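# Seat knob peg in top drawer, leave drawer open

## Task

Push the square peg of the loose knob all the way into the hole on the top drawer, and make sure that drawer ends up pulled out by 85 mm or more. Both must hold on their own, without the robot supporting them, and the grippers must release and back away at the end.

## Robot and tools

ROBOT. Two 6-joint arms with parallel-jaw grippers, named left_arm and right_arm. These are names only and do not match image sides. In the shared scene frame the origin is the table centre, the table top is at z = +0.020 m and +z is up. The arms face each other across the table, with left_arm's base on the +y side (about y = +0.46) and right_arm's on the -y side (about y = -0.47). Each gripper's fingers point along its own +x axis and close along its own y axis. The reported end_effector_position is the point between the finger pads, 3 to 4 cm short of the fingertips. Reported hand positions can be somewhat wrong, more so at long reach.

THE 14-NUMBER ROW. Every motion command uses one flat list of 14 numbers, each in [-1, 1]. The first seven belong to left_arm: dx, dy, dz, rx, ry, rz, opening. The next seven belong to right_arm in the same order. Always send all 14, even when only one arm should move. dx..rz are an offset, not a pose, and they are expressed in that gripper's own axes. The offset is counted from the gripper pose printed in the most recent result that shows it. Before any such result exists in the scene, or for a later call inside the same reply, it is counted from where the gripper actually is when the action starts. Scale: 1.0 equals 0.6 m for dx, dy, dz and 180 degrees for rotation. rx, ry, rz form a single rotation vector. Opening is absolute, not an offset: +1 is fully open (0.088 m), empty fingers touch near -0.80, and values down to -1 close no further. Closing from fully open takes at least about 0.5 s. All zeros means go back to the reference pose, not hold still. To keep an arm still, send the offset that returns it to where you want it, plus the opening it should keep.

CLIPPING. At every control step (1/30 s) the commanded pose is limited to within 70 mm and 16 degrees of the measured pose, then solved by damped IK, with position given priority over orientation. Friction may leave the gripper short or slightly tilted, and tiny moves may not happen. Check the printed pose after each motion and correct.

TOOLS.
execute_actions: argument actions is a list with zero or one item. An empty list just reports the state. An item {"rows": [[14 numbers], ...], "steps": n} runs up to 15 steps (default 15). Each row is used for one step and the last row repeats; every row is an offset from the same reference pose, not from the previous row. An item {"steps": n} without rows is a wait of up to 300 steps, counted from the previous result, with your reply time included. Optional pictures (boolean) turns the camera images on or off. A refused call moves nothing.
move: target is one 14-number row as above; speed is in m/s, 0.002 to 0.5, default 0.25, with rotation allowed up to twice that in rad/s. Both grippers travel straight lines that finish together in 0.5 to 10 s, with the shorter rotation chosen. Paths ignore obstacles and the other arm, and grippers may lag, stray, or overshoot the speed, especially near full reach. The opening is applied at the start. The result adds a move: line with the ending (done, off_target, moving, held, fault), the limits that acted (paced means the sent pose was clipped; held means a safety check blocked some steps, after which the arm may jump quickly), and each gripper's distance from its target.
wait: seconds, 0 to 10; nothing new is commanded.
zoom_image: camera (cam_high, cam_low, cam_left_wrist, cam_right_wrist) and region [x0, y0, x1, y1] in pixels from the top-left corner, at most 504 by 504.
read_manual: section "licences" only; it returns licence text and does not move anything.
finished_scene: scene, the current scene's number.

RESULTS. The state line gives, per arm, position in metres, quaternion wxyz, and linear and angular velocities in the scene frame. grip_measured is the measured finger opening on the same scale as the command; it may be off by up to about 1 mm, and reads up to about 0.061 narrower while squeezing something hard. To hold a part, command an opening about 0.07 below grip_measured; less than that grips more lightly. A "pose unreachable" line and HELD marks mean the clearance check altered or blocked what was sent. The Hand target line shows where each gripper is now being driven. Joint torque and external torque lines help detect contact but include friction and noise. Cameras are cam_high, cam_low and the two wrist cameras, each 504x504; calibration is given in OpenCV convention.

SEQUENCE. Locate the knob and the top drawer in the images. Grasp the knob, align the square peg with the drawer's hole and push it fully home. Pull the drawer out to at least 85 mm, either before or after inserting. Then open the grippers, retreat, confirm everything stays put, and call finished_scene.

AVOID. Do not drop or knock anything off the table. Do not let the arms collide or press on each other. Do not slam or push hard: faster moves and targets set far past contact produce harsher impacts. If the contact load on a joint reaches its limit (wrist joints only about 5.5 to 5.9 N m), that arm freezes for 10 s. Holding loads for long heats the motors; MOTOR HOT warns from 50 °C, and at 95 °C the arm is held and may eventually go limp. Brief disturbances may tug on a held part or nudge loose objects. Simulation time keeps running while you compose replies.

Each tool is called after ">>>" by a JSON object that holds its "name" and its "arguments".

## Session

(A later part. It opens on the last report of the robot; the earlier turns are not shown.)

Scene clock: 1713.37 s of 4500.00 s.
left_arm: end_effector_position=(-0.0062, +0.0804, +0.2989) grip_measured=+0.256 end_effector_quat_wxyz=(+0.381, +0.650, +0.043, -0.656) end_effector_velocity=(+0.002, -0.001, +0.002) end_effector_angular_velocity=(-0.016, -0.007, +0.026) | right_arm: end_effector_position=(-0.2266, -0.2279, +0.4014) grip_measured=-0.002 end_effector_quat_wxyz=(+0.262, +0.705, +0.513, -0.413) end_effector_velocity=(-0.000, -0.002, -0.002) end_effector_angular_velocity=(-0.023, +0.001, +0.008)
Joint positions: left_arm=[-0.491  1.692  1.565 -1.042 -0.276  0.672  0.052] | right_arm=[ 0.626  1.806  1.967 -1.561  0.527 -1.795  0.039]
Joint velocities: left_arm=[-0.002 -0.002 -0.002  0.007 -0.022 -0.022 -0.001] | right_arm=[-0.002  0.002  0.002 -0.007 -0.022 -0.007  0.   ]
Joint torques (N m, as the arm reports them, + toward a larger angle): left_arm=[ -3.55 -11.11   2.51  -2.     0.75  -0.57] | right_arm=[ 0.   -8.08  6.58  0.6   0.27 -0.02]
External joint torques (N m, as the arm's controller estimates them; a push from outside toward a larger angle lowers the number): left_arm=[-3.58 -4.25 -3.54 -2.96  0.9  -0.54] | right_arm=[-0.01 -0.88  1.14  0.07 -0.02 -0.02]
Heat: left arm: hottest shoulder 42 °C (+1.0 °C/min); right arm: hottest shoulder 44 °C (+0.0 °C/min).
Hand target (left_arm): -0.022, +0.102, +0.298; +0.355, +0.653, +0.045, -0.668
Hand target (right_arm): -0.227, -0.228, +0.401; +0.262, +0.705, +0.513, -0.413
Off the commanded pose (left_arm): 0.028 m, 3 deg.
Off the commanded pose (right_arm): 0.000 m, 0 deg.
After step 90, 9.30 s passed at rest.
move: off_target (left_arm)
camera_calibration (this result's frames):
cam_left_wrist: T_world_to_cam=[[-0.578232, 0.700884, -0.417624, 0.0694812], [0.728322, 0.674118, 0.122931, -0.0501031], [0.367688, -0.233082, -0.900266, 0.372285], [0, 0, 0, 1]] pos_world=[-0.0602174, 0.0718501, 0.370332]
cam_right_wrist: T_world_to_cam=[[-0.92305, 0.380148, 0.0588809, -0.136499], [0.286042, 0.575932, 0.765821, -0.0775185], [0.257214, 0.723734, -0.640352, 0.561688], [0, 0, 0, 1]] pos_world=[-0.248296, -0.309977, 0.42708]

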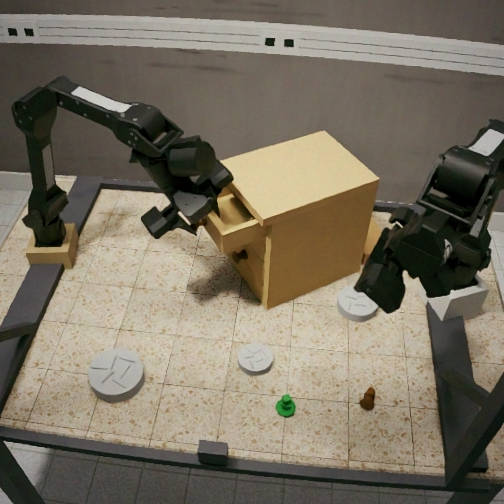

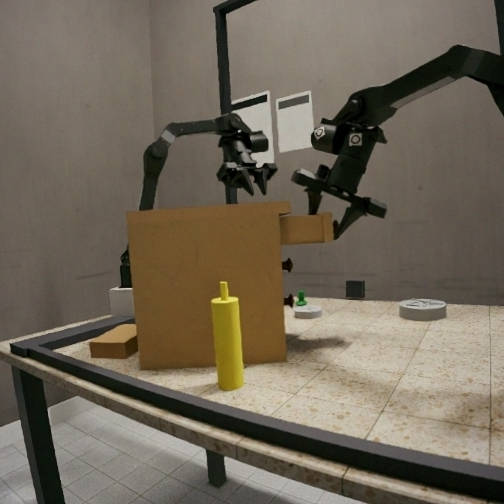

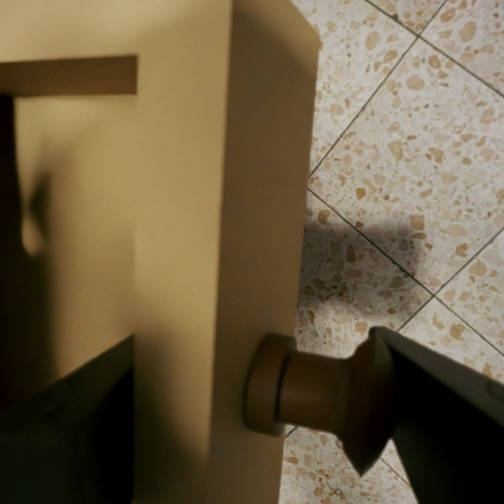

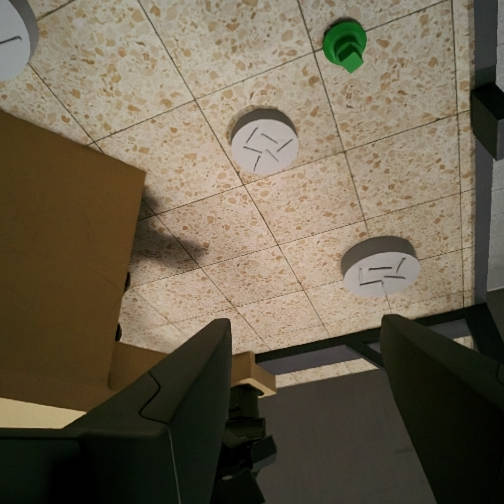

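>>> {"name": "move", "arguments": {"target": [0,0.004,0,0,0,0,1.0,0,0,0,0,0,0,0.0], "speed": 0.02}}

>>> {"name": "move", "arguments": {"target": [-0.16,0,0,0,0,0,1.0,0,0,0,0,0,0,0.0], "speed": 0.06}}

Scene clock: 1717.20 s of 4500.00 s.
left_arm: end_effector_position=(-0.0054, +0.0815, +0.2982) grip_measured=+1.000 end_effector_quat_wxyz=(+0.379, +0.653, +0.044, -0.655) end_effector_velocity=(+0.003, +0.002, +0.002) end_effector_angular_velocity=(-0.007, -0.010, +0.026) | right_arm: end_effector_position=(-0.2266, -0.2279, +0.4014) grip_measured=-0.002 end_effector_quat_wxyz=(+0.262, +0.705, +0.513, -0.413) end_effector_velocity=(+0.006, -0.005, -0.002) end_effector_angular_velocity=(-0.028, -0.039, +0.022)
Joint positions: left_arm=[-0.49   1.692  1.565 -1.048 -0.275  0.674  0.088] | right_arm=[ 0.626  1.806  1.967 -1.561  0.527 -1.795  0.039]
Joint velocities: left_arm=[-0.002 -0.007 -0.002 -0.007 -0.022 -0.022  0.   ] | right_arm=[ 0.002 -0.002 -0.002 -0.037 -0.007 -0.022 -0.   ]
Joint torques (N m, as the arm reports them, + toward a larger angle): left_arm=[ 0.26 -6.75  6.61  1.06 -0.11  0.09] | right_arm=[ 0.03 -8.12  6.57  0.61  0.27 -0.03]
External joint torques (N m, as the arm's controller estimates them; a push from outside toward a larger angle lowers the number): left_arm=[0.25 0.1  0.63 0.13 0.03 0.12] | right_arm=[ 0.   -0.9   1.15  0.1  -0.02 -0.03]
Heat: left arm: hottest shoulder 43 °C (+2.0 °C/min); right arm: hottest shoulder 44 °C (+0.0 °C/min).
Hand target (left_arm): -0.005, +0.079, +0.300; +0.381, +0.650, +0.043, -0.656
Hand target (right_arm): -0.227, -0.228, +0.401; +0.262, +0.705, +0.513, -0.413
Off the commanded pose (left_arm): 0.003 m, 0 deg.
Off the commanded pose (right_arm): 0.000 m, 0 deg.
move: done
camera_calibration (this result's frames):
cam_left_wrist: T_world_to_cam=[[-0.576034, 0.704713, -0.414204, 0.0674731], [0.729002, 0.672114, 0.129686, -0.0532155], [0.369783, -0.227252, -0.900898, 0.371389], [0, 0, 0, 1]] pos_world=[-0.0596723, 0.0726164, 0.369432]
cam_right_wrist: T_world_to_cam=[[-0.92305, 0.380148, 0.0588809, -0.136499], [0.286042, 0.575932, 0.765821, -0.0775185], [0.257214, 0.723734, -0.640352, 0.561688], [0, 0, 0, 1]] pos_world=[-0.248296, -0.309977, 0.42708]

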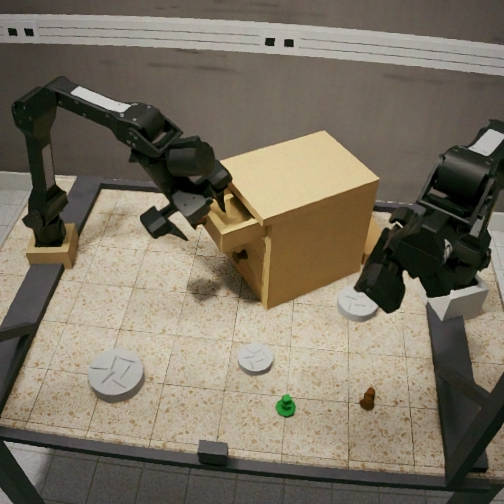

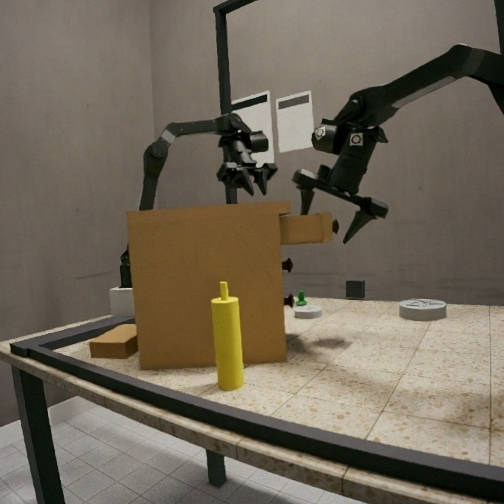

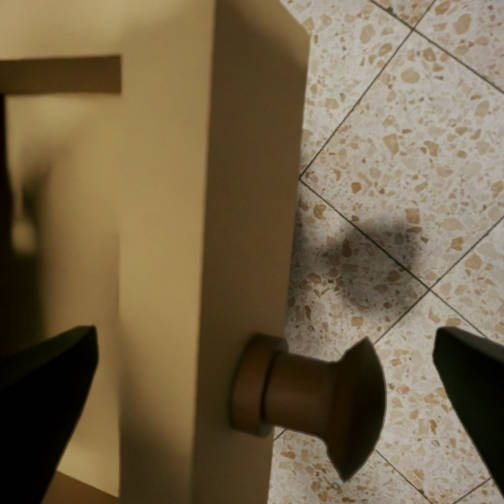

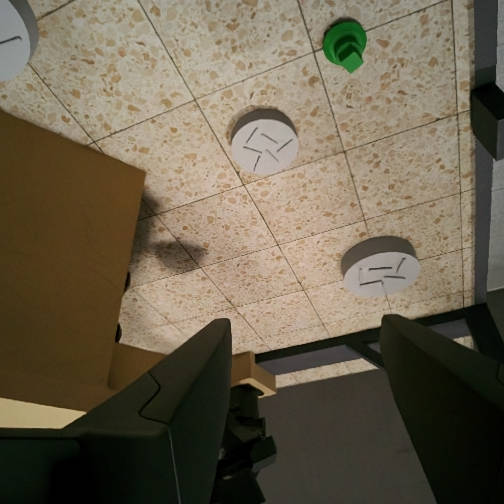

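Scene clock: 1719.23 s of 4500.00 s.
left_arm: end_effector_position=(-0.0177, +0.1223, +0.3760) grip_measured=+1.000 end_effector_quat_wxyz=(+0.372, +0.658, +0.050, -0.653) end_effector_velocity=(+0.001, +0.000, +0.005) end_effector_angular_velocity=(-0.018, -0.007, +0.020) | right_arm: end_effector_position=(-0.2266, -0.2279, +0.4014) grip_measured=-0.002 end_effector_quat_wxyz=(+0.262, +0.705, +0.513, -0.413) end_effector_velocity=(+0.006, -0.002, +0.002) end_effector_angular_velocity=(-0.002, -0.015, -0.010)
Joint positions: left_arm=[-0.572  1.672  1.874 -1.422 -0.301  0.594  0.088] | right_arm=[ 0.626  1.806  1.967 -1.561  0.527 -1.795  0.039]
Joint velocities: left_arm=[-0.007 -0.002  0.012 -0.007 -0.022 -0.022  0.   ] | right_arm=[-0.002 -0.007 -0.002 -0.022  0.007  0.007 -0.   ]
Joint torques (N m, as the arm reports them, + toward a larger angle): left_arm=[-0.43 -7.36  6.51  0.66 -0.4  -0.09] | right_arm=[ 0.03 -8.1   6.59  0.6   0.28 -0.03]
External joint torques (N m, as the arm's controller estimates them; a push from outside toward a larger angle lowers the number): left_arm=[-0.44 -1.18  1.06 -0.2  -0.23 -0.07] | right_arm=[ 0.04 -0.84  1.13  0.07 -0.03 -0.03]
Heat: left arm: hottest shoulder 43 °C (+2.0 °C/min); right arm: hottest shoulder 44 °C (+0.0 °C/min).
Hand target (left_arm): -0.018, +0.123, +0.384; +0.379, +0.652, +0.044, -0.655
Hand target (right_arm): -0.227, -0.228, +0.401; +0.262, +0.705, +0.513, -0.413
Off the commanded pose (left_arm): 0.008 m, 1 deg.
Off the commanded pose (right_arm): 0.000 m, 0 deg.
move: done
camera_calibration (this result's frames):
cam_left_wrist: T_world_to_cam=[[-0.574224, 0.713333, -0.401774, 0.0582519], [0.72855, 0.669099, 0.146698, -0.0877878], [0.373472, -0.208475, -0.903912, 0.454225], [0, 0, 0, 1]] pos_world=[-0.0722325, 0.11188, 0.446862]
cam_right_wrist: T_world_to_cam=[[-0.92305, 0.380148, 0.0588809, -0.136499], [0.286042, 0.575932, 0.765821, -0.0775185], [0.257214, 0.723734, -0.640352, 0.561688], [0, 0, 0, 1]] pos_world=[-0.248296, -0.309977, 0.42708]

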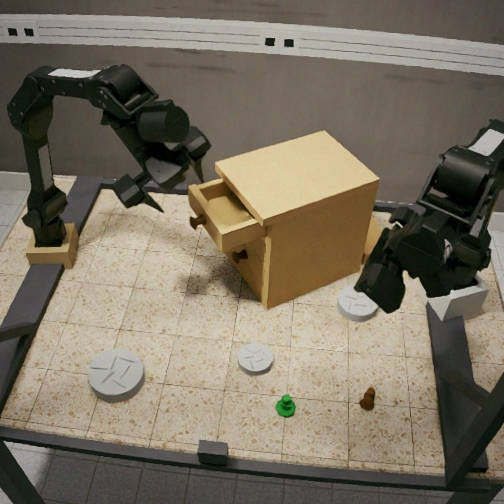

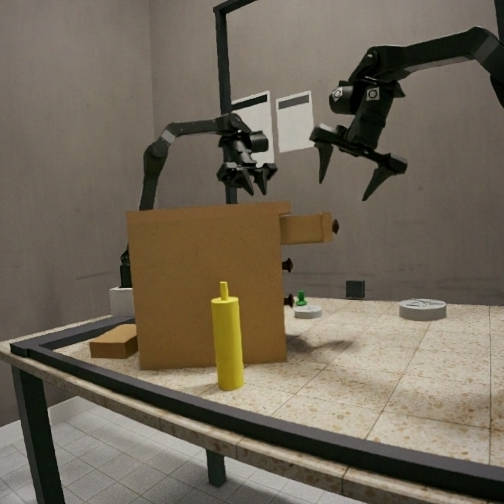

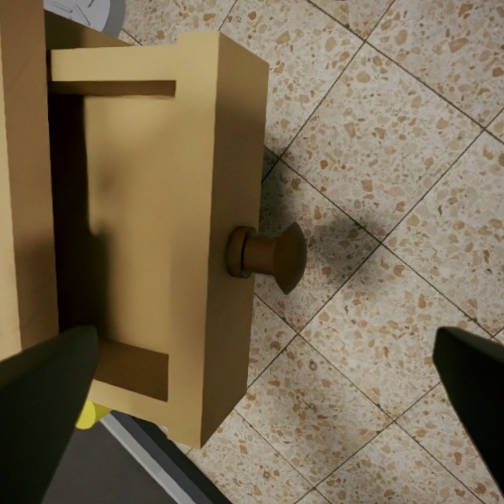

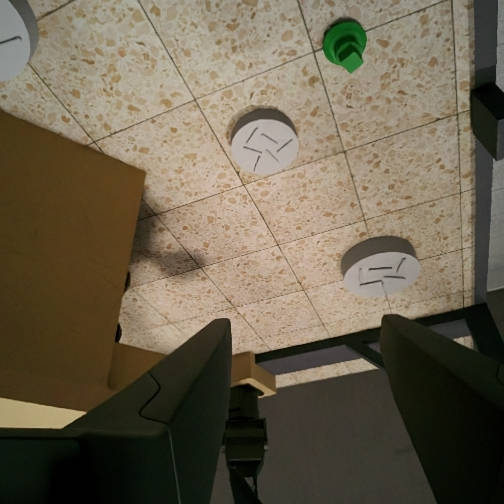

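>>> {"name": "zoom_image", "arguments": {"camera": "cam_left_wrist", "region": [160,180,340,340]}}

>>> {"name": "zoom_image", "arguments": {"camera": "cam_low", "region": [240,180,380,320]}}

Region (160, 180, 340, 340) of cam_left_wrist's 504x504 image, scaled by 2.800, with more detail than that image has.

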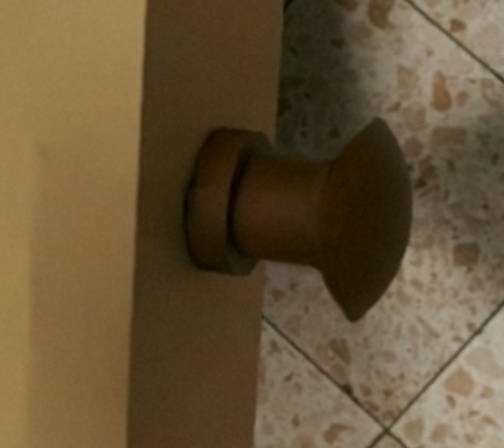

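Region (240, 180, 380, 320) of cam_low's 504x504 image, scaled by 3.600, with more detail than that image has.

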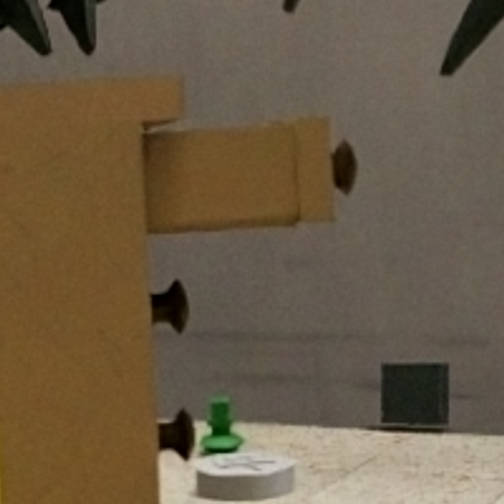

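>>> {"name": "finished_scene", "arguments": {"scene": 1}}

The scene is finished: the task was done.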